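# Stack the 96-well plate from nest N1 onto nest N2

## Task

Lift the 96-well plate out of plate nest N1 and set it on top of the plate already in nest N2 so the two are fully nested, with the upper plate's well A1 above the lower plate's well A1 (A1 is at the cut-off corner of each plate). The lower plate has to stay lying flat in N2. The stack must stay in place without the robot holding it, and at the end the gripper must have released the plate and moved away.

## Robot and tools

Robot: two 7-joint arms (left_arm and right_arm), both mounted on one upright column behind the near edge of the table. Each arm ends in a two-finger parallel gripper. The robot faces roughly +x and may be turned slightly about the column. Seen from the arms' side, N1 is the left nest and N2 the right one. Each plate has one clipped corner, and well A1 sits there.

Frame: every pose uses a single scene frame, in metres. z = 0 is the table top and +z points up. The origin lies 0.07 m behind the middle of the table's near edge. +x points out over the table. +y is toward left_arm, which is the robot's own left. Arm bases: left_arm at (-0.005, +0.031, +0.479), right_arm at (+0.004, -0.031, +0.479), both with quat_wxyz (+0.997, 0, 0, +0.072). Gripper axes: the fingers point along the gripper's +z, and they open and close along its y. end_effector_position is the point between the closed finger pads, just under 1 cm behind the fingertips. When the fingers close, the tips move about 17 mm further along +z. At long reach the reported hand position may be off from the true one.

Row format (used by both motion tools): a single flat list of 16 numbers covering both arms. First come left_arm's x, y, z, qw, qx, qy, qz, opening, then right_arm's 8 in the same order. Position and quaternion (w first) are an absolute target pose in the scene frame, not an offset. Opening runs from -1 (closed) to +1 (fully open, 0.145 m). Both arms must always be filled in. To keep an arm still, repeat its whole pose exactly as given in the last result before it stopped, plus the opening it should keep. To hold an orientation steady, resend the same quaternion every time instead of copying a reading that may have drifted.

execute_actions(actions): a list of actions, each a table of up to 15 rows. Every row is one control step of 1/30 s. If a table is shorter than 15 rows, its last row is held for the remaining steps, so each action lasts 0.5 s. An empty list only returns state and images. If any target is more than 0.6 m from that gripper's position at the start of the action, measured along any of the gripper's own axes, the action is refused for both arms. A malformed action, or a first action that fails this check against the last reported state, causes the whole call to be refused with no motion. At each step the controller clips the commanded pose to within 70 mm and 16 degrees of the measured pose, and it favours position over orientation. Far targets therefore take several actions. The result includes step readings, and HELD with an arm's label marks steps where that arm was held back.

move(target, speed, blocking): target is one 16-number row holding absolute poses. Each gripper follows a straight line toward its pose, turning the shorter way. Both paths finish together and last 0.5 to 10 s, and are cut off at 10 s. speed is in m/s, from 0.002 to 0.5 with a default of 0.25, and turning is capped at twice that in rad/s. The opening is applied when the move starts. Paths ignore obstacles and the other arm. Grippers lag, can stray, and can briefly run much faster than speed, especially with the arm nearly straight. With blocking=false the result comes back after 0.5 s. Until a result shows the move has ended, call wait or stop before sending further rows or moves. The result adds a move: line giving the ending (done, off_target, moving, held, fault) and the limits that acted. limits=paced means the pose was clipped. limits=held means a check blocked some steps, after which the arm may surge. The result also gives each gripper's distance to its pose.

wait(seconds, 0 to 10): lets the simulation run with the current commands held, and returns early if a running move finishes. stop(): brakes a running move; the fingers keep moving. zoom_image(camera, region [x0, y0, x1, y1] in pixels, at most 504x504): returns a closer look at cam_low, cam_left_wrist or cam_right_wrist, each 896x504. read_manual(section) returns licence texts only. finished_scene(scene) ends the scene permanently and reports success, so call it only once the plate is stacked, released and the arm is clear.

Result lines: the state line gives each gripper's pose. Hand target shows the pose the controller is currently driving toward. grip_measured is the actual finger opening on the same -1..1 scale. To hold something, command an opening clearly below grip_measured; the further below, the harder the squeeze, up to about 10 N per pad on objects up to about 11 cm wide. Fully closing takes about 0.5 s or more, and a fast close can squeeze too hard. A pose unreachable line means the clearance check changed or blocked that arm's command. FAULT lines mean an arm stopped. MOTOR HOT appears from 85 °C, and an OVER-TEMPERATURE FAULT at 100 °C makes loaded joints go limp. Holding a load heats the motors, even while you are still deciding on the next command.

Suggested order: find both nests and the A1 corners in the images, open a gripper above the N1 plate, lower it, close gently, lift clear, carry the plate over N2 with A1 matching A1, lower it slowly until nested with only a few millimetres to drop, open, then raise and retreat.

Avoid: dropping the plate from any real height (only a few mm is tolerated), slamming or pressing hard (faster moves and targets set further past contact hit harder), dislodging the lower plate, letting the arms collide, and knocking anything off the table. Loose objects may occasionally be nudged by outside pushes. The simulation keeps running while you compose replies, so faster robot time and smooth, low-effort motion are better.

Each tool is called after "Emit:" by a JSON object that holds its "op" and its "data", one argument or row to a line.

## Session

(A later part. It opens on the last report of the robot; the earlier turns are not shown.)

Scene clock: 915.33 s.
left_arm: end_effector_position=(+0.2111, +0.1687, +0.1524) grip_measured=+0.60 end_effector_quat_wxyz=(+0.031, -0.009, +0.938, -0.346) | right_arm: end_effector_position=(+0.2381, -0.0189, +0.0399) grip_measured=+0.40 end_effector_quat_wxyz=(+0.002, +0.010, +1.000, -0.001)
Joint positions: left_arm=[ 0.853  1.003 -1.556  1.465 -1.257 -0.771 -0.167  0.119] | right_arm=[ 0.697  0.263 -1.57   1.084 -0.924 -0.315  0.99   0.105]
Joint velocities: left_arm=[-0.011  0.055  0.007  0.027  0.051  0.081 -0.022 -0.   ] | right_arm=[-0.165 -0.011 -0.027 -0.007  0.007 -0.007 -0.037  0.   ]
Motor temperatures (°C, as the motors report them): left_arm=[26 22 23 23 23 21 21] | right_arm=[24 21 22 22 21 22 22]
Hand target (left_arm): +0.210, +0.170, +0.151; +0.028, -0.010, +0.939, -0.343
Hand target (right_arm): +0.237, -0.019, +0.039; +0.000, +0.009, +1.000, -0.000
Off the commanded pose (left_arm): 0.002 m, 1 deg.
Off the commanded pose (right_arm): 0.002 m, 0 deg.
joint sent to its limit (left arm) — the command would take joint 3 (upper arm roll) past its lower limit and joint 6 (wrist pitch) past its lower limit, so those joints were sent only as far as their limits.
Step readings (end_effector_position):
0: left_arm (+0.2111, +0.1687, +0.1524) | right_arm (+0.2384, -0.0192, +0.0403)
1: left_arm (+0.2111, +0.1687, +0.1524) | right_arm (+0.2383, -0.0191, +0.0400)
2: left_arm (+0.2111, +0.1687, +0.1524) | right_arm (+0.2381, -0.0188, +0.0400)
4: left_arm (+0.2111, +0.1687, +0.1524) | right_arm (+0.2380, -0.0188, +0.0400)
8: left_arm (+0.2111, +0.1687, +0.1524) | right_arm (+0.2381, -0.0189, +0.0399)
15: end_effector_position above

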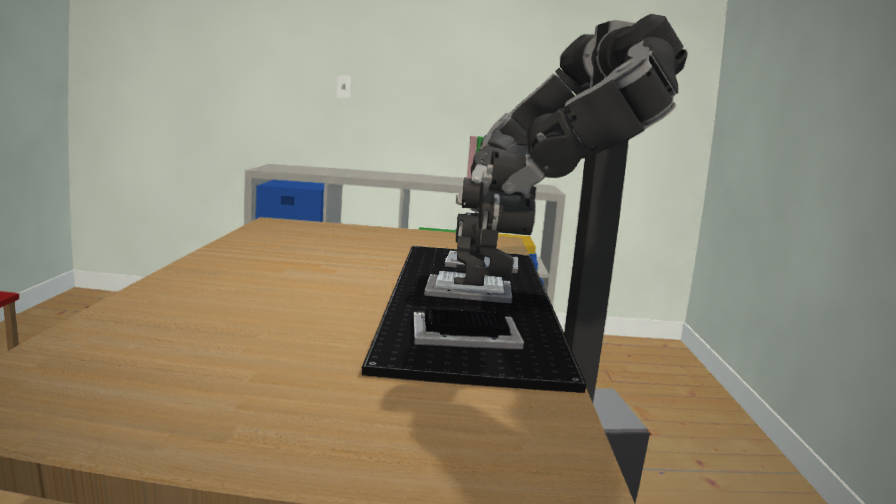

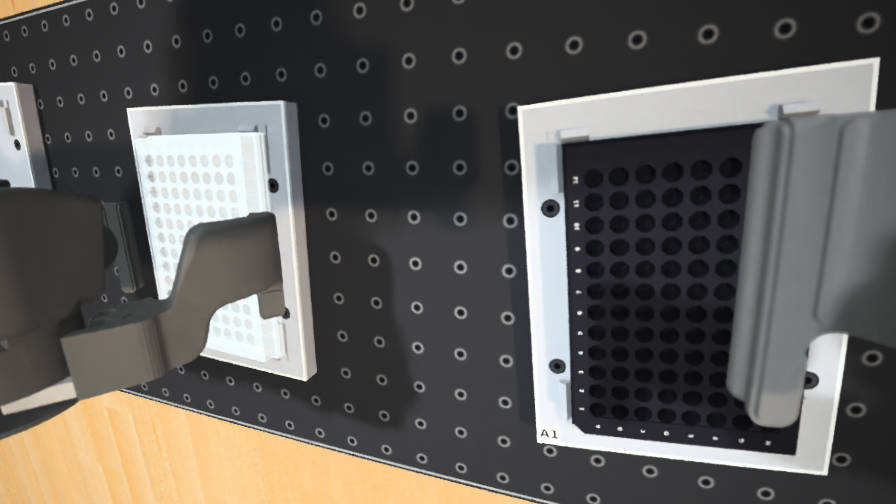

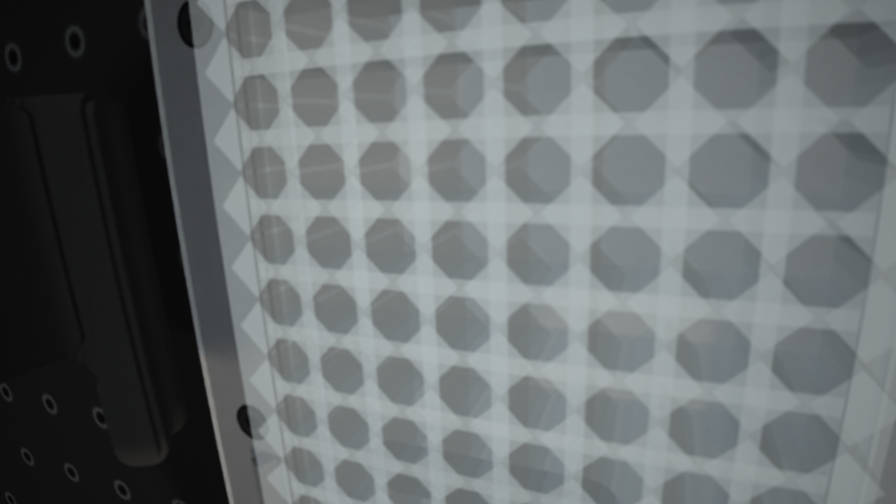

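Released. Lift and move the right arm away.

Emit:
{"op": "move", "data": {
  "target": [0.21,0.17,0.151,0.028,-0.010,0.939,-0.343,0.6, 0.236,-0.019,0.10,0,0.009,1,0,0.4],
  "speed": 0.08
}}

Emit:
{"op": "move", "data": {
  "target": [0.21,0.17,0.151,0.028,-0.010,0.939,-0.343,0.6, 0.20,-0.22,0.16,0,0,1,0,0.4],
  "speed": 0.2
}}

Scene clock: 922.77 s.
left_arm: end_effector_position=(+0.2111, +0.1687, +0.1524) grip_measured=+0.60 end_effector_quat_wxyz=(+0.031, -0.009, +0.938, -0.346) | right_arm: end_effector_position=(+0.2368, -0.0163, +0.1004) grip_measured=+0.40 end_effector_quat_wxyz=(+0.002, +0.009, +1.000, +0.004)
Joint positions: left_arm=[ 0.853  1.003 -1.556  1.465 -1.257 -0.771 -0.167  0.119] | right_arm=[ 0.791  0.387 -1.53   1.418 -0.794 -0.251  1.211  0.105]
Joint velocities: left_arm=[-0.011  0.033 -0.017 -0.017 -0.022 -0.066  0.007 -0.   ] | right_arm=[ 0.055 -0.011  0.007  0.027  0.007 -0.037 -0.037  0.   ]
Motor temperatures (°C, as the motors report them): left_arm=[26 22 23 23 23 21 21] | right_arm=[24 21 22 22 21 22 22]
Hand target (left_arm): +0.210, +0.170, +0.151; +0.028, -0.010, +0.939, -0.343
Hand target (right_arm): +0.236, -0.018, +0.100; +0.001, +0.011, +1.000, +0.001
Off the commanded pose (left_arm): 0.002 m, 1 deg.
Off the commanded pose (right_arm): 0.003 m, 1 deg.
joint sent to its limit (left arm) — the command would take joint 3 (upper arm roll) past its lower limit and joint 6 (wrist pitch) past its lower limit, so those joints were sent only as far as their limits.
move: done

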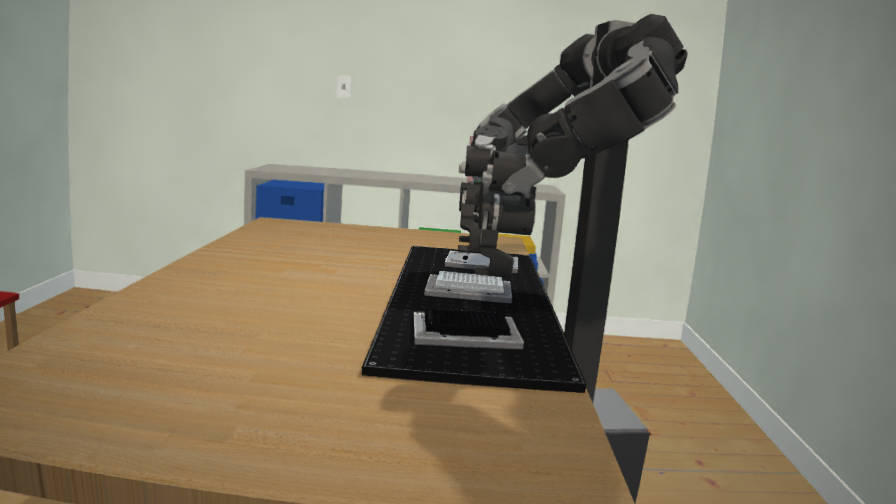

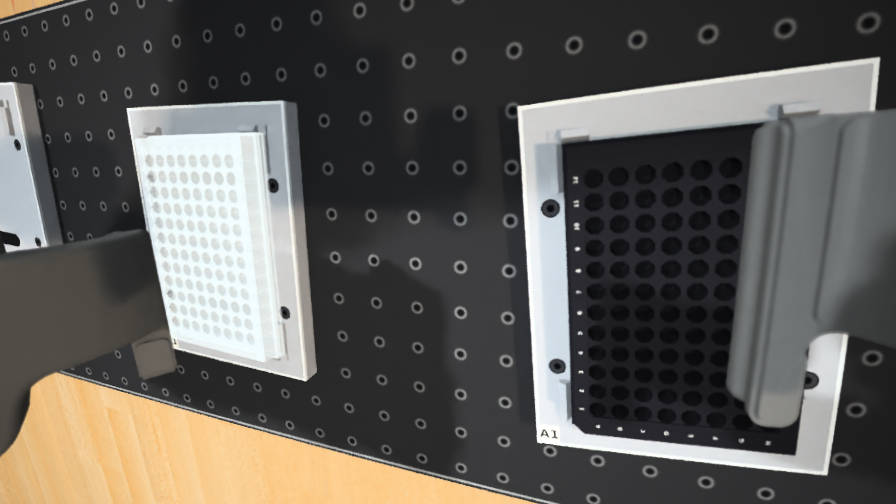

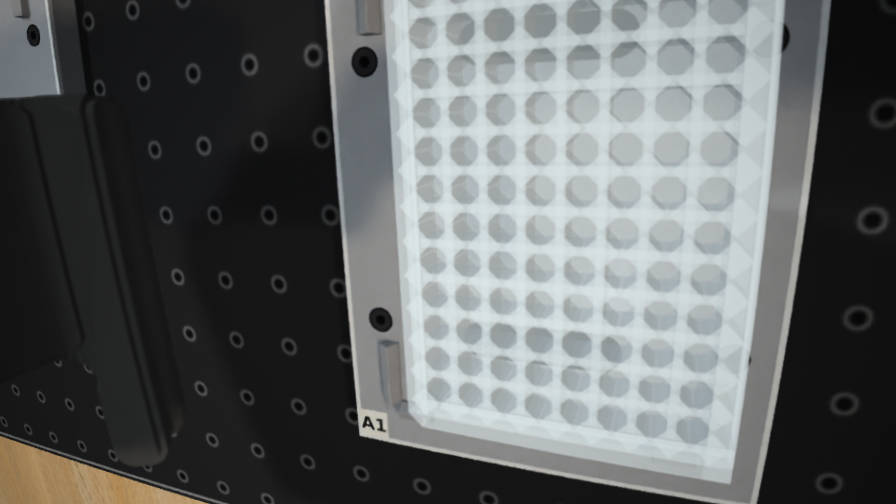

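Scene clock: 924.23 s.
left_arm: end_effector_position=(+0.2111, +0.1687, +0.1524) grip_measured=+0.60 end_effector_quat_wxyz=(+0.031, -0.009, +0.938, -0.346) | right_arm: end_effector_position=(+0.1986, -0.2203, +0.1631) grip_measured=+0.40 end_effector_quat_wxyz=(-0.000, +0.001, +1.000, -0.003)
Joint positions: left_arm=[ 0.853  1.003 -1.556  1.465 -1.257 -0.771 -0.167  0.119] | right_arm=[ 0.785  1.359 -1.53   1.966 -0.905 -0.543  0.872  0.105]
Joint velocities: left_arm=[ 0.033  0.011 -0.002  0.022 -0.007  0.007  0.007  0.   ] | right_arm=[-0.011 -0.033 -0.012  0.002 -0.022  0.022 -0.081 -0.   ]
Motor temperatures (°C, as the motors report them): left_arm=[26 22 23 23 23 21 21] | right_arm=[24 21 23 22 21 22 22]
Hand target (left_arm): +0.210, +0.170, +0.151; +0.028, -0.010, +0.939, -0.343
Hand target (right_arm): +0.197, -0.220, +0.162; -0.003, -0.001, +1.000, -0.001
Off the commanded pose (left_arm): 0.002 m, 1 deg.
Off the commanded pose (right_arm): 0.003 m, 0 deg.
joint sent to its limit (left arm) — the command would take joint 3 (upper arm roll) past its lower limit and joint 6 (wrist pitch) past its lower limit, so those joints were sent only as far as their limits.
move: done

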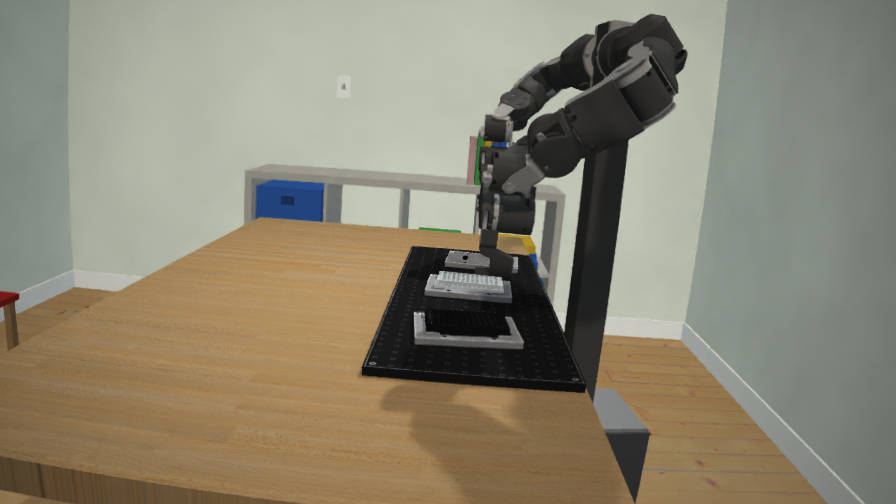

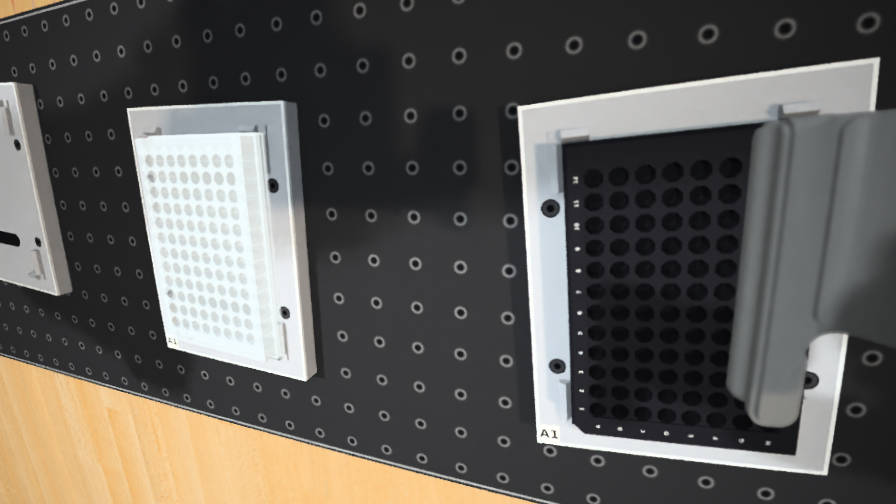

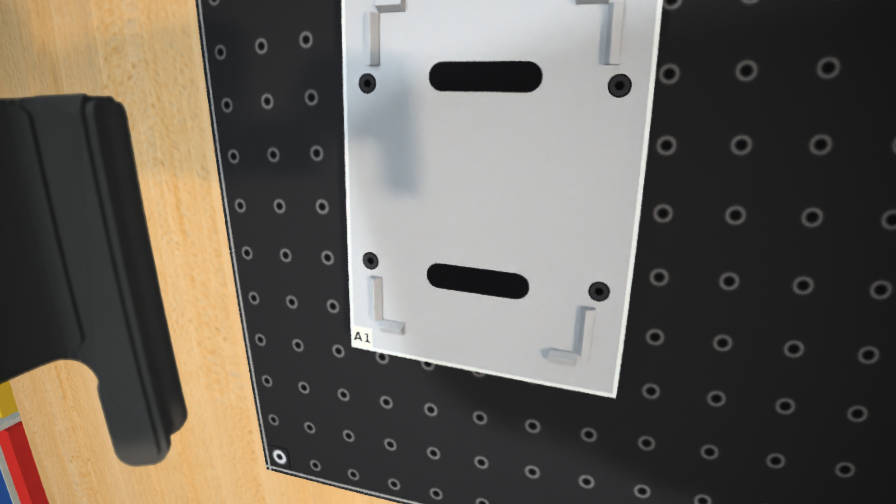

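Emit:
{"op": "move", "data": {
  "target": [0.22,0.12,0.11,0,0.009,1,0,0.45, 0.20,-0.22,0.16,0,0,1,0,0.4],
  "speed": 0.15
}}

Emit:
{"op": "move", "data": {
  "target": [0.236,-0.019,0.10,0,0.009,1,0,0.45, 0.20,-0.22,0.16,0,0,1,0,0.4],
  "speed": 0.1
}}

Scene clock: 964.73 s.
left_arm: end_effector_position=(+0.2207, +0.1177, +0.1110) grip_measured=+0.45 end_effector_quat_wxyz=(-0.001, +0.006, +1.000, -0.007) | right_arm: end_effector_position=(+0.2015, -0.2212, +0.1614) grip_measured=+0.40 end_effector_quat_wxyz=(+0.003, +0.002, +1.000, -0.002)
Joint positions: left_arm=[ 0.844  0.534 -1.556  1.505 -0.893 -0.588  1.105  0.108] | right_arm=[ 0.785  1.354 -1.53   1.951 -0.913 -0.543  0.861  0.105]
Joint velocities: left_arm=[ 0.033 -0.055 -0.007 -0.002  0.022 -0.022  0.022 -0.   ] | right_arm=[-0.011  0.011 -0.002 -0.002 -0.022  0.022 -0.022  0.   ]
Motor temperatures (°C, as the motors report them): left_arm=[26 22 23 23 23 21 21] | right_arm=[23 21 23 22 21 22 22]
Hand target (left_arm): +0.220, +0.119, +0.110; -0.002, +0.004, +1.000, -0.003
Hand target (right_arm): +0.200, -0.220, +0.160; -0.000, +0.000, +1.000, -0.000
Off the commanded pose (left_arm): 0.003 m, 1 deg.
Off the commanded pose (right_arm): 0.002 m, 0 deg.
move: done

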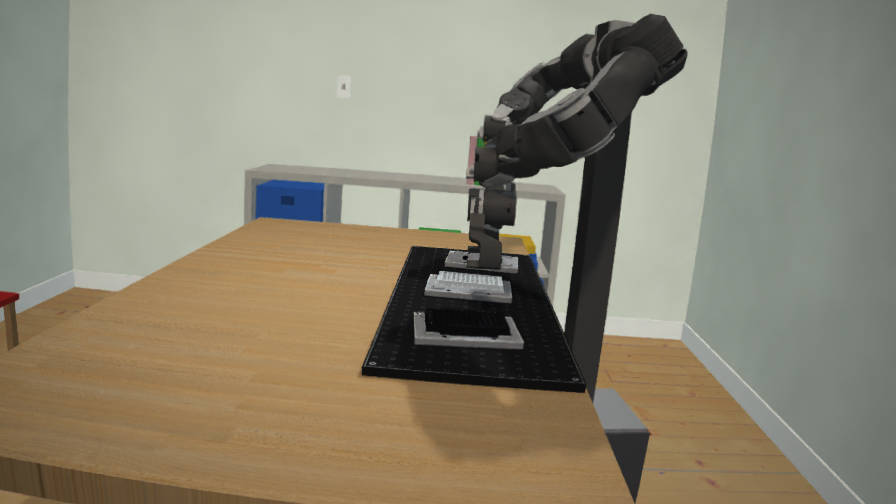

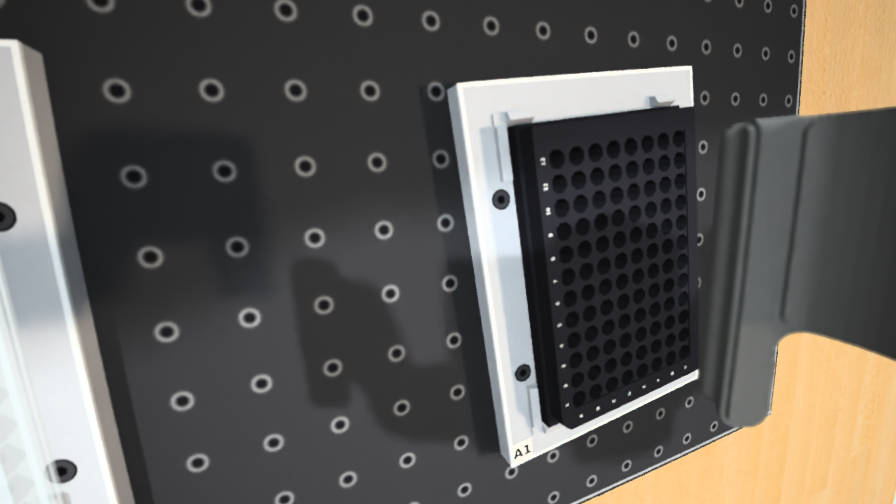

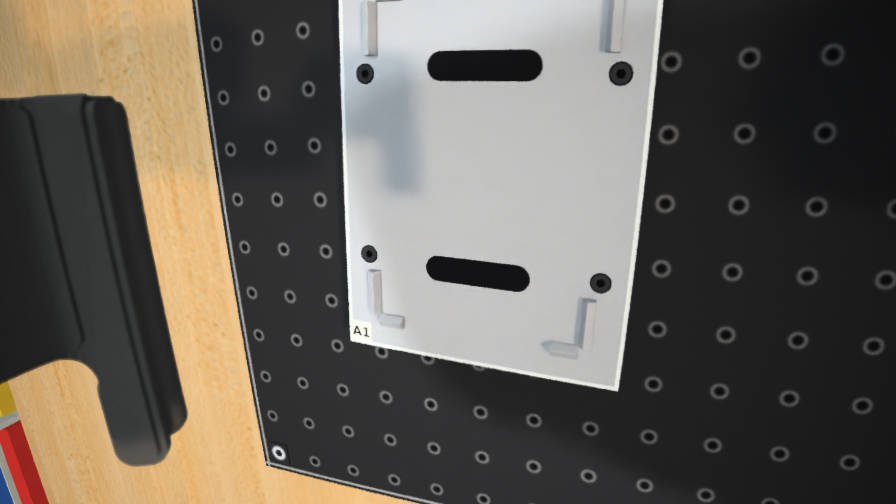

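Scene clock: 966.47 s.
left_arm: end_effector_position=(+0.2347, -0.0203, +0.1015) grip_measured=+0.45 end_effector_quat_wxyz=(-0.003, +0.008, +1.000, -0.004) | right_arm: end_effector_position=(+0.2015, -0.2209, +0.1614) grip_measured=+0.40 end_effector_quat_wxyz=(+0.003, +0.001, +1.000, -0.002)
Joint positions: left_arm=[ 0.811 -0.052 -1.556  1.07  -0.865 -0.483  1.232  0.108] | right_arm=[ 0.785  1.353 -1.53   1.951 -0.913 -0.543  0.861  0.105]
Joint velocities: left_arm=[ 0.011 -0.033 -0.012 -0.012 -0.066 -0.081 -0.066 -0.   ] | right_arm=[-0.077 -0.033 -0.007 -0.017 -0.037 -0.081 -0.007  0.   ]
Motor temperatures (°C, as the motors report them): left_arm=[26 22 23 23 23 21 21] | right_arm=[23 21 23 22 21 22 22]
Hand target (left_arm): +0.234, -0.019, +0.101; -0.003, +0.008, +1.000, -0.002
Hand target (right_arm): +0.200, -0.220, +0.160; +0.000, -0.000, +1.000, +0.000
Off the commanded pose (left_arm): 0.002 m, 1 deg.
Off the commanded pose (right_arm): 0.002 m, 0 deg.
joint sent to its limit (left arm) — the command would take joint 3 (upper arm roll) past its lower limit, so that joint was sent only as far as its limit.
move: done

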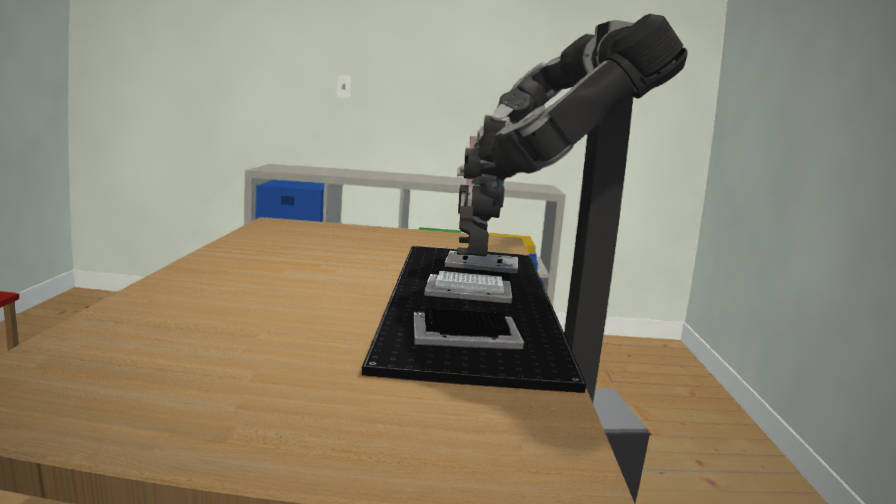

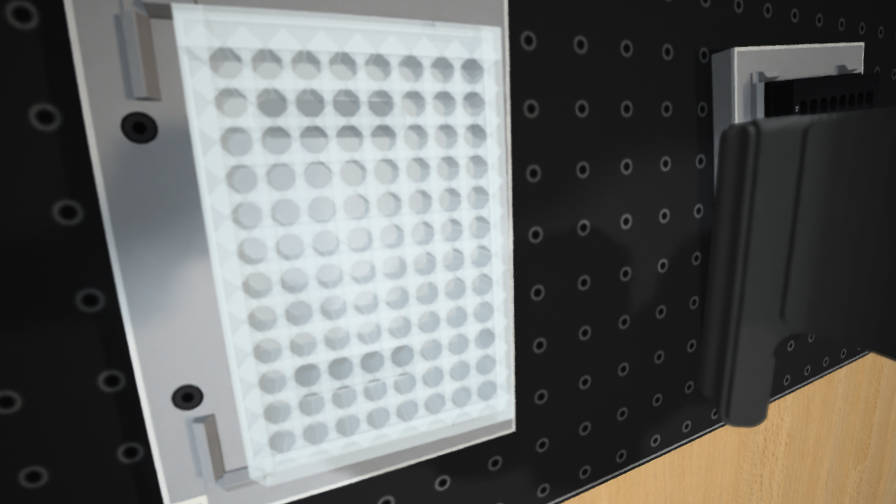

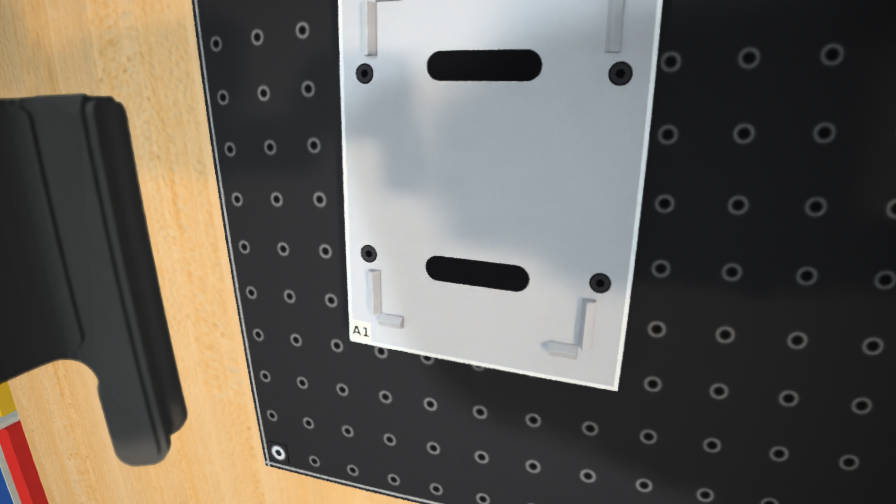

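Emit:
{"op": "move", "data": {
  "target": [0.235,-0.019,0.062,0,0.009,1,0,0.45, 0.20,-0.22,0.16,0,0,1,0,0.4],
  "speed": 0.04
}}

Scene clock: 992.40 s.
left_arm: end_effector_position=(+0.2359, -0.0184, +0.0621) grip_measured=+0.45 end_effector_quat_wxyz=(+0.001, +0.007, +1.000, +0.002) | right_arm: end_effector_position=(+0.2015, -0.2209, +0.1614) grip_measured=+0.40 end_effector_quat_wxyz=(+0.003, +0.001, +1.000, -0.002)
Joint positions: left_arm=[ 0.728 -0.131 -1.556  0.831 -1.031 -0.538  1.063  0.108] | right_arm=[ 0.785  1.353 -1.53   1.951 -0.913 -0.543  0.861  0.105]
Joint velocities: left_arm=[ 0.033 -0.033  0.017  0.007 -0.051 -0.007  0.037  0.   ] | right_arm=[-0.011  0.055 -0.002 -0.012  0.007 -0.037  0.007  0.   ]
Motor temperatures (°C, as the motors report them): left_arm=[26 22 23 23 23 21 21] | right_arm=[23 21 23 22 21 22 22]
Hand target (left_arm): +0.235, -0.019, +0.062; +0.000, +0.009, +1.000, +0.000
Hand target (right_arm): +0.200, -0.220, +0.160; +0.000, -0.000, +1.000, -0.000
Off the commanded pose (left_arm): 0.001 m, 0 deg.
Off the commanded pose (right_arm): 0.002 m, 0 deg.
move: done

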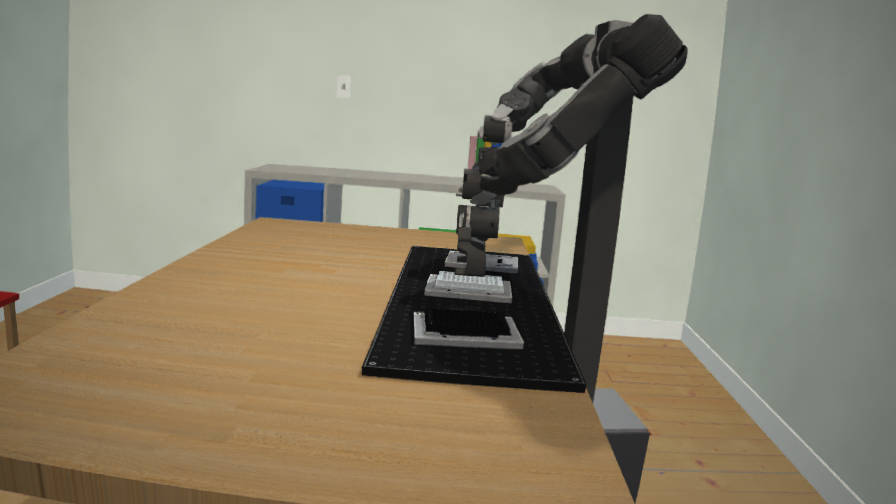

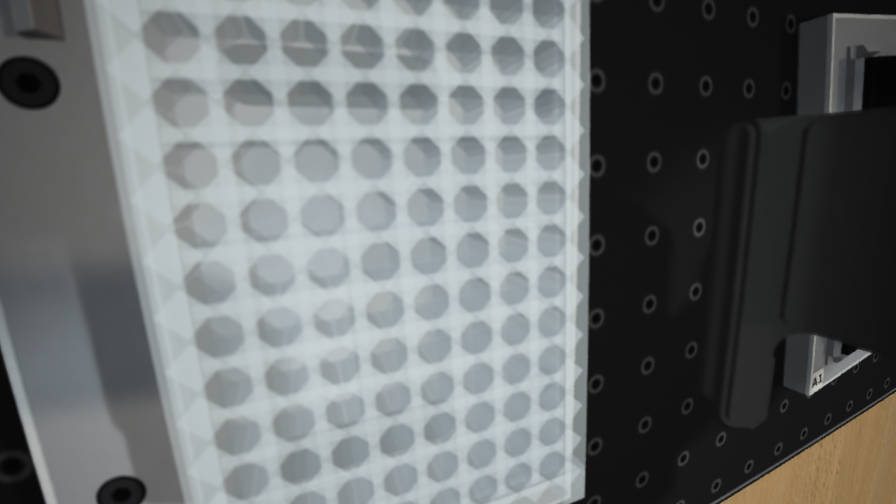

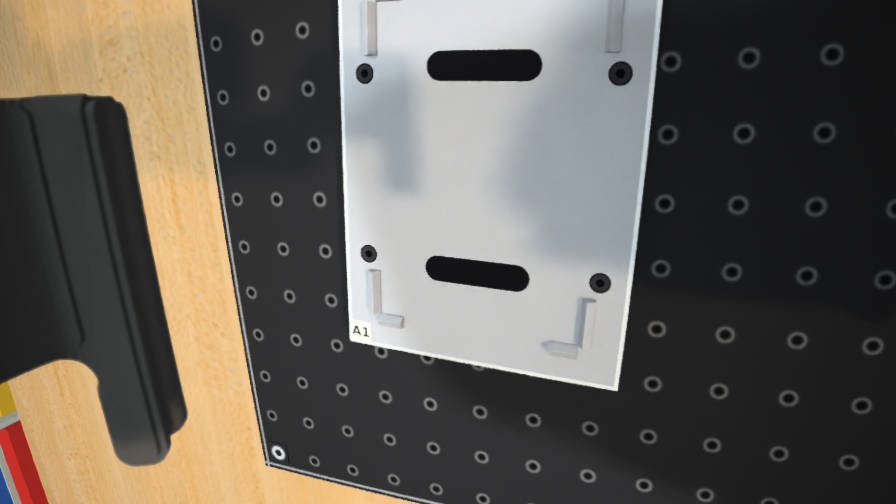

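Emit:
{"op": "zoom_image", "data": {
  "camera": "cam_low",
  "region": [410, 220, 530, 310]
}}

Region (410, 220, 530, 310) of cam_low's 896x504 image, scaled by 4.200, with more detail than that image has; it fills the top 378 rows of this view, and the rest is white.

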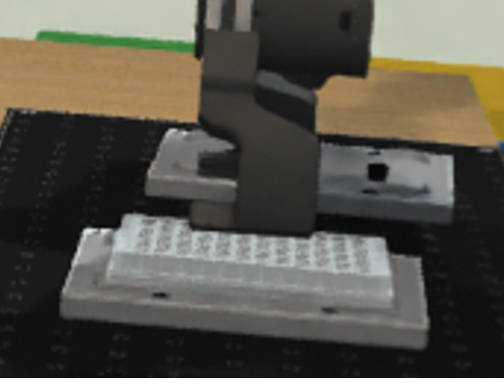

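Emit:
{"op": "move", "data": {
  "target": [0.235,-0.019,0.048,0,0.009,1,0,0.45, 0.20,-0.22,0.16,0,0,1,0,0.4],
  "speed": 0.015
}}

Emit:
{"op": "zoom_image", "data": {
  "camera": "cam_low",
  "region": [410, 220, 530, 310]
}}

Scene clock: 1012.13 s.
left_arm: end_effector_position=(+0.2362, -0.0181, +0.0486) grip_measured=+0.45 end_effector_quat_wxyz=(+0.001, +0.007, +1.000, +0.002) | right_arm: end_effector_position=(+0.2015, -0.2209, +0.1614) grip_measured=+0.40 end_effector_quat_wxyz=(+0.003, +0.001, +1.000, -0.002)
Joint positions: left_arm=[ 0.704 -0.17  -1.556  0.726 -1.093 -0.557  0.985  0.108] | right_arm=[ 0.785  1.353 -1.53   1.951 -0.913 -0.543  0.861  0.105]
Joint velocities: left_arm=[-0.011  0.077  0.002 -0.002  0.037 -0.037 -0.022 -0.   ] | right_arm=[-0.099 -0.055 -0.017  0.007  0.022 -0.037  0.037  0.   ]
Motor temperatures (°C, as the motors report them): left_arm=[26 22 23 23 23 21 21] | right_arm=[23 21 23 22 21 22 22]
Hand target (left_arm): +0.235, -0.019, +0.048; +0.000, +0.009, +1.000, +0.000
Hand target (right_arm): +0.200, -0.220, +0.160; +0.000, -0.000, +1.000, -0.000
Off the commanded pose (left_arm): 0.002 m, 0 deg.
Off the commanded pose (right_arm): 0.002 m, 0 deg.
joint sent to its limit (left arm) — the command would take joint 3 (upper arm roll) past its lower limit, so that joint was sent only as far as its limit.
move: done

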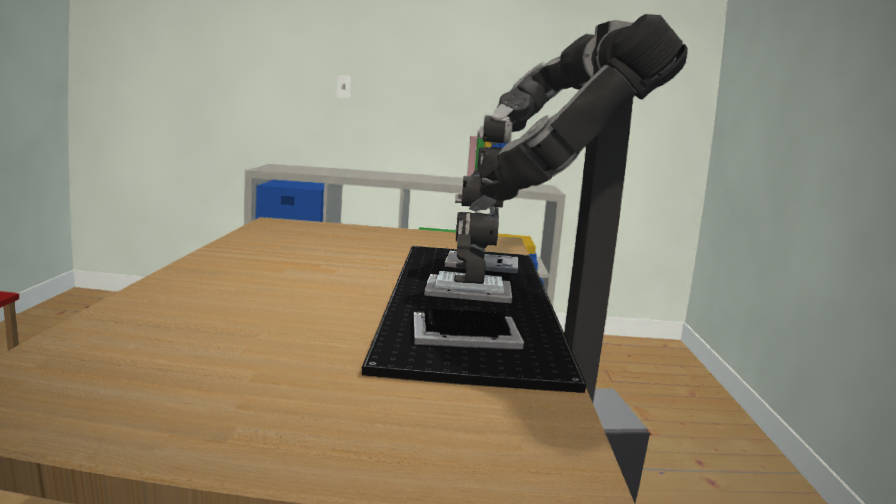

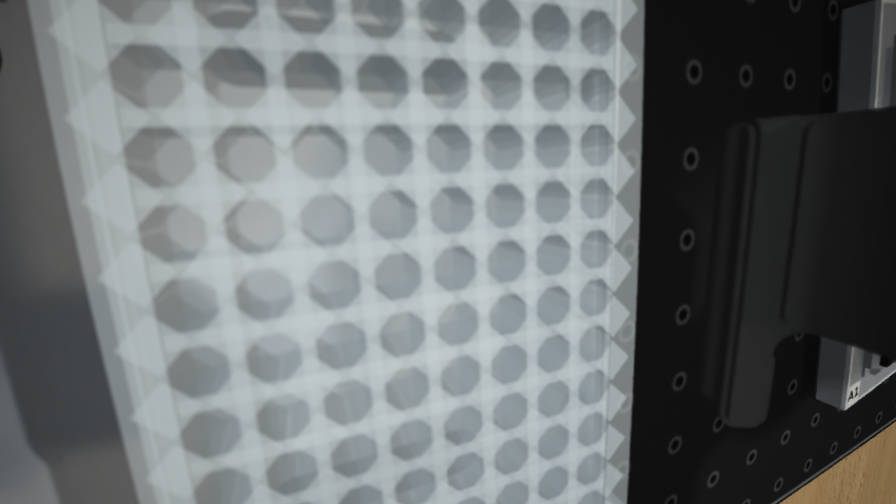

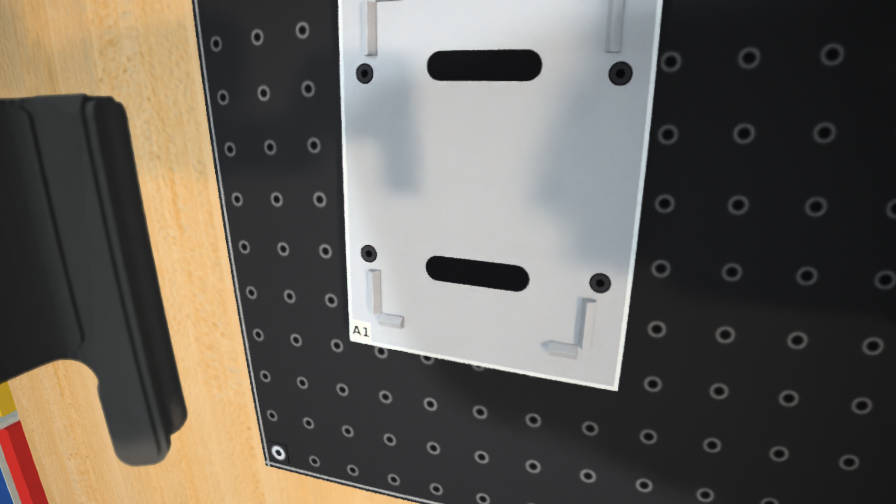

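Region (410, 220, 530, 310) of cam_low's 896x504 image, scaled by 4.200, with more detail than that image has; it fills the top 378 rows of this view, and the rest is white.

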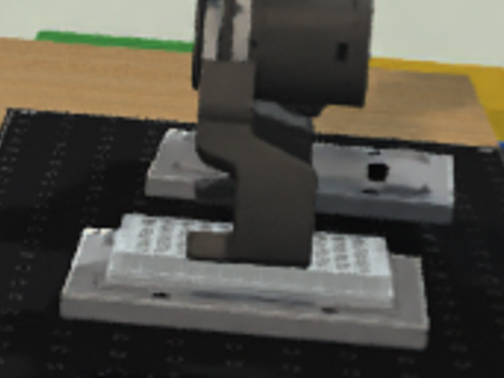

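Emit:
{"op": "move", "data": {
  "target": [0.235,-0.019,0.044,0,0.009,1,0,0.3, 0.20,-0.22,0.16,0,0,1,0,0.4],
  "speed": 0.008
}}

Emit:
{"op": "zoom_image", "data": {
  "camera": "cam_low",
  "region": [410, 220, 530, 310]
}}

Scene clock: 1033.73 s.
left_arm: end_effector_position=(+0.2360, -0.0180, +0.0446) grip_measured=+0.30 end_effector_quat_wxyz=(+0.002, +0.006, +1.000, +0.001) | right_arm: end_effector_position=(+0.2015, -0.2209, +0.1614) grip_measured=+0.40 end_effector_quat_wxyz=(+0.003, +0.001, +1.000, -0.002)
Joint positions: left_arm=[ 0.696 -0.179 -1.556  0.698 -1.111 -0.56   0.96   0.098] | right_arm=[ 0.785  1.353 -1.53   1.951 -0.913 -0.543  0.861  0.105]
Joint velocities: left_arm=[-0.077  0.011 -0.002 -0.017  0.022 -0.066  0.007 -0.   ] | right_arm=[ 0.033 -0.033 -0.012 -0.002 -0.037 -0.022 -0.037 -0.   ]
Motor temperatures (°C, as the motors report them): left_arm=[26 22 23 23 23 21 21] | right_arm=[23 21 23 22 21 22 22]
Hand target (left_arm): +0.235, -0.019, +0.044; +0.000, +0.009, +1.000, -0.001
Hand target (right_arm): +0.200, -0.220, +0.160; +0.000, -0.000, +1.000, -0.000
Off the commanded pose (left_arm): 0.002 m, 0 deg.
Off the commanded pose (right_arm): 0.002 m, 0 deg.
joint sent to its limit (left arm) — the command would take joint 2 (shoulder roll) past its lower limit and joint 3 (upper arm roll) past its lower limit, so those joints were sent only as far as their limits.
move: done

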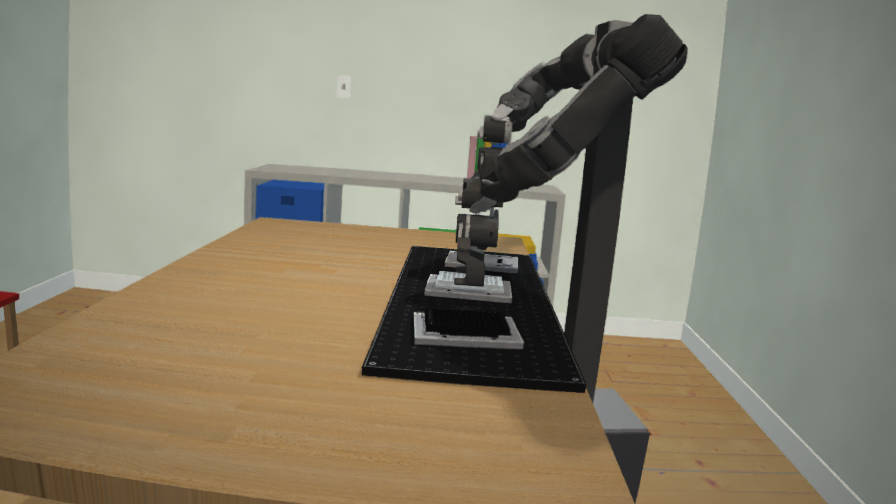

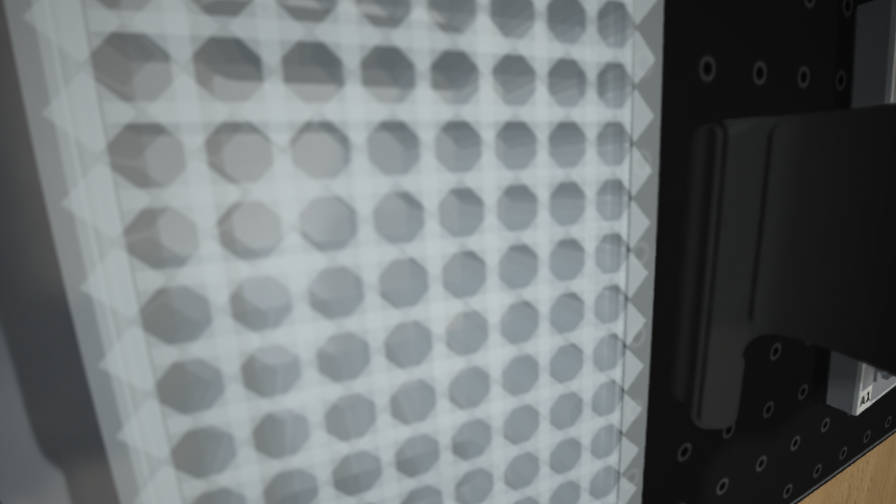

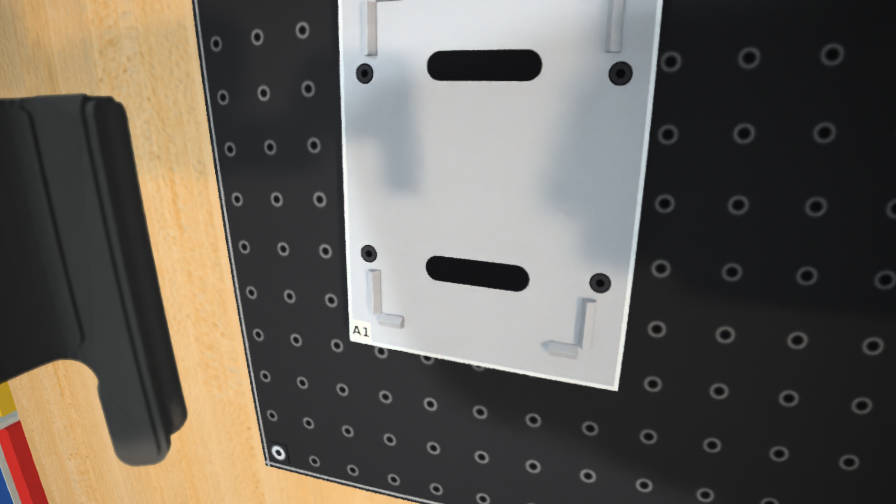

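Region (410, 220, 530, 310) of cam_low's 896x504 image, scaled by 4.200, with more detail than that image has; it fills the top 378 rows of this view, and the rest is white.

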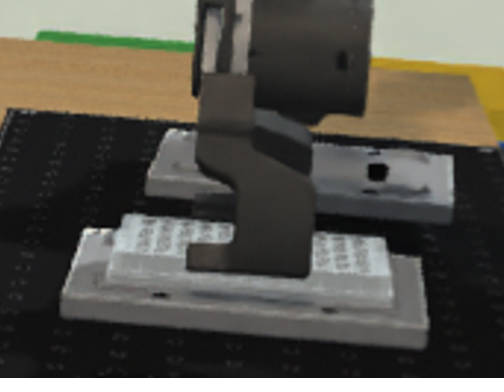

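Emit:
{"op": "execute_actions", "data": {
  "actions": [
    [[0.235,-0.019,0.044,0,0.009,1,0,0.28, 0.20,-0.22,0.16,0,0,1,0,0.4],[0.235,-0.019,0.044,0,0.009,1,0,0.26, 0.20,-0.22,0.16,0,0,1,0,0.4],[0.235,-0.019,0.044,0,0.009,1,0,0.24, 0.20,-0.22,0.16,0,0,1,0,0.4],[0.235,-0.019,0.044,0,0.009,1,0,0.22, 0.20,-0.22,0.16,0,0,1,0,0.4],[0.235,-0.019,0.044,0,0.009,1,0,0.20, 0.20,-0.22,0.16,0,0,1,0,0.4],[0.235,-0.019,0.044,0,0.009,1,0,0.19, 0.20,-0.22,0.16,0,0,1,0,0.4],[0.235,-0.019,0.044,0,0.009,1,0,0.18, 0.20,-0.22,0.16,0,0,1,0,0.4],[0.235,-0.019,0.044,0,0.009,1,0,0.17, 0.20,-0.22,0.16,0,0,1,0,0.4],[0.235,-0.019,0.044,0,0.009,1,0,0.16, 0.20,-0.22,0.16,0,0,1,0,0.4],[0.235,-0.019,0.044,0,0.009,1,0,0.15, 0.20,-0.22,0.16,0,0,1,0,0.4],[0.235,-0.019,0.044,0,0.009,1,0,0.14, 0.20,-0.22,0.16,0,0,1,0,0.4],[0.235,-0.019,0.044,0,0.009,1,0,0.13, 0.20,-0.22,0.16,0,0,1,0,0.4],[0.235,-0.019,0.044,0,0.009,1,0,0.13, 0.20,-0.22,0.16,0,0,1,0,0.4]]
  ]
}}

Emit:
{"op": "zoom_image", "data": {
  "camera": "cam_low",
  "region": [410, 220, 530, 310]
}}

Scene clock: 1052.37 s.
left_arm: end_effector_position=(+0.2360, -0.0180, +0.0446) grip_measured=+0.13 end_effector_quat_wxyz=(+0.002, +0.006, +1.000, +0.001) | right_arm: end_effector_position=(+0.2015, -0.2209, +0.1614) grip_measured=+0.40 end_effector_quat_wxyz=(+0.003, +0.001, +1.000, -0.002)
Joint positions: left_arm=[ 0.696 -0.179 -1.556  0.698 -1.111 -0.56   0.96   0.085] | right_arm=[ 0.785  1.353 -1.53   1.951 -0.913 -0.543  0.861  0.105]
Joint velocities: left_arm=[-0.033 -0.033 -0.017 -0.022 -0.007 -0.022 -0.007 -0.   ] | right_arm=[ 0.011 -0.011  0.002 -0.007 -0.007  0.007 -0.081  0.   ]
Motor temperatures (°C, as the motors report them): left_arm=[26 22 23 23 23 21 21] | right_arm=[23 21 23 22 21 22 22]
Hand target (left_arm): +0.235, -0.019, +0.044; +0.001, +0.009, +1.000, -0.001
Hand target (right_arm): +0.200, -0.220, +0.160; +0.000, -0.000, +1.000, -0.000
Off the commanded pose (left_arm): 0.002 m, 0 deg.
Off the commanded pose (right_arm): 0.002 m, 0 deg.
joint sent to its limit (left arm) — the command would take joint 2 (shoulder roll) past its lower limit and joint 3 (upper arm roll) past its lower limit, so those joints were sent only as far as their limits.
Step readings (end_effector_position):
0: left_arm (+0.2360, -0.0180, +0.0446) | right_arm (+0.2015, -0.2209, +0.1614)
1: left_arm (+0.2360, -0.0180, +0.0446) | right_arm (+0.2015, -0.2209, +0.1614)
2: left_arm (+0.2360, -0.0180, +0.0446) | right_arm (+0.2015, -0.2209, +0.1614)
4: left_arm (+0.2360, -0.0180, +0.0446) | right_arm (+0.2015, -0.2209, +0.1614)
8: left_arm (+0.2360, -0.0180, +0.0446) | right_arm (+0.2015, -0.2209, +0.1614)
15: end_effector_position above

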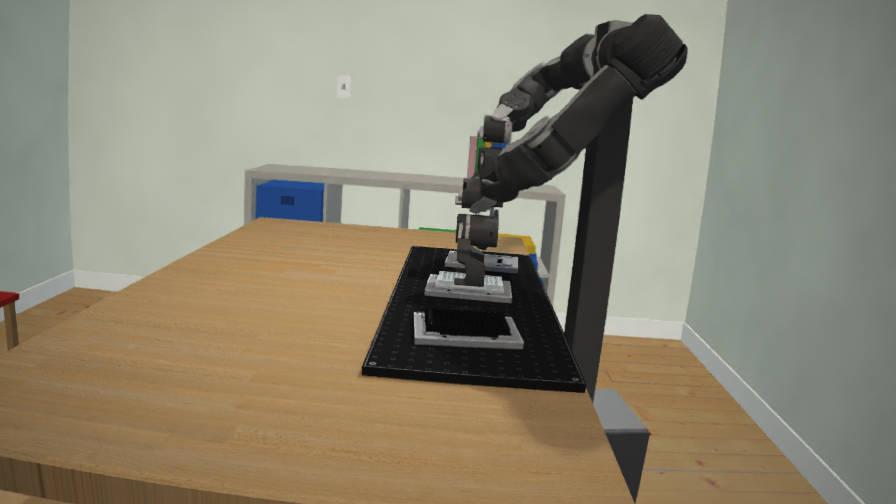

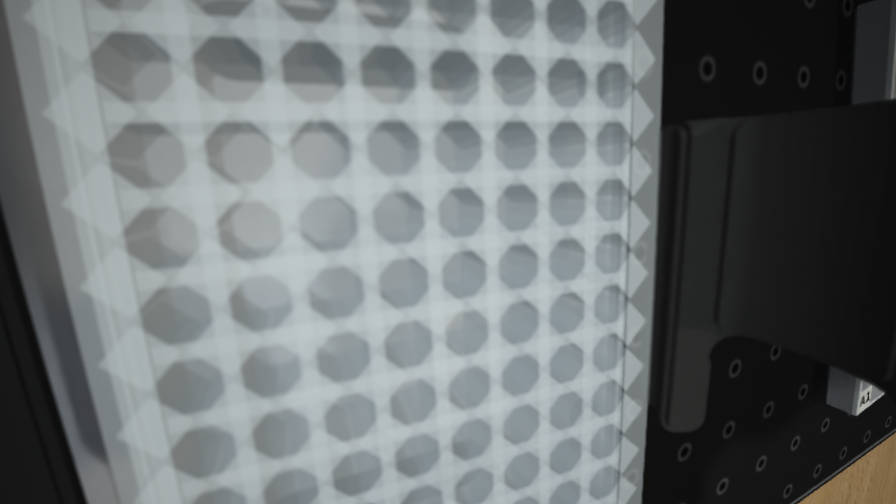

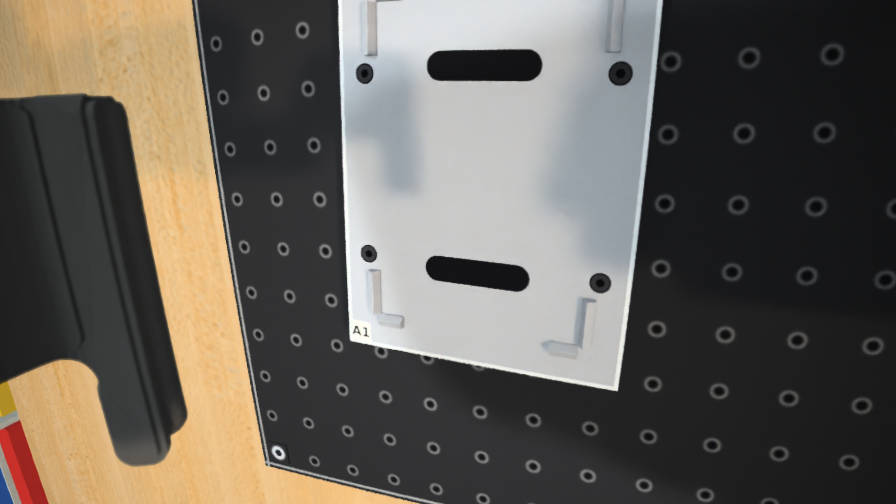

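Region (410, 220, 530, 310) of cam_low's 896x504 image, scaled by 4.200, with more detail than that image has; it fills the top 378 rows of this view, and the rest is white.

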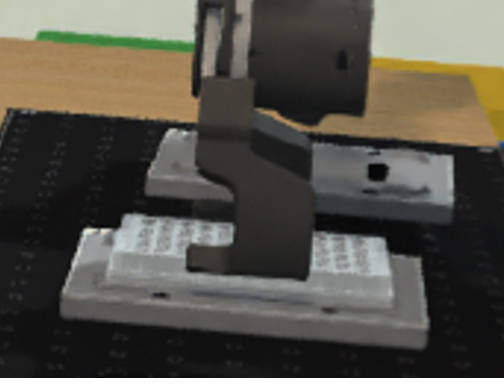

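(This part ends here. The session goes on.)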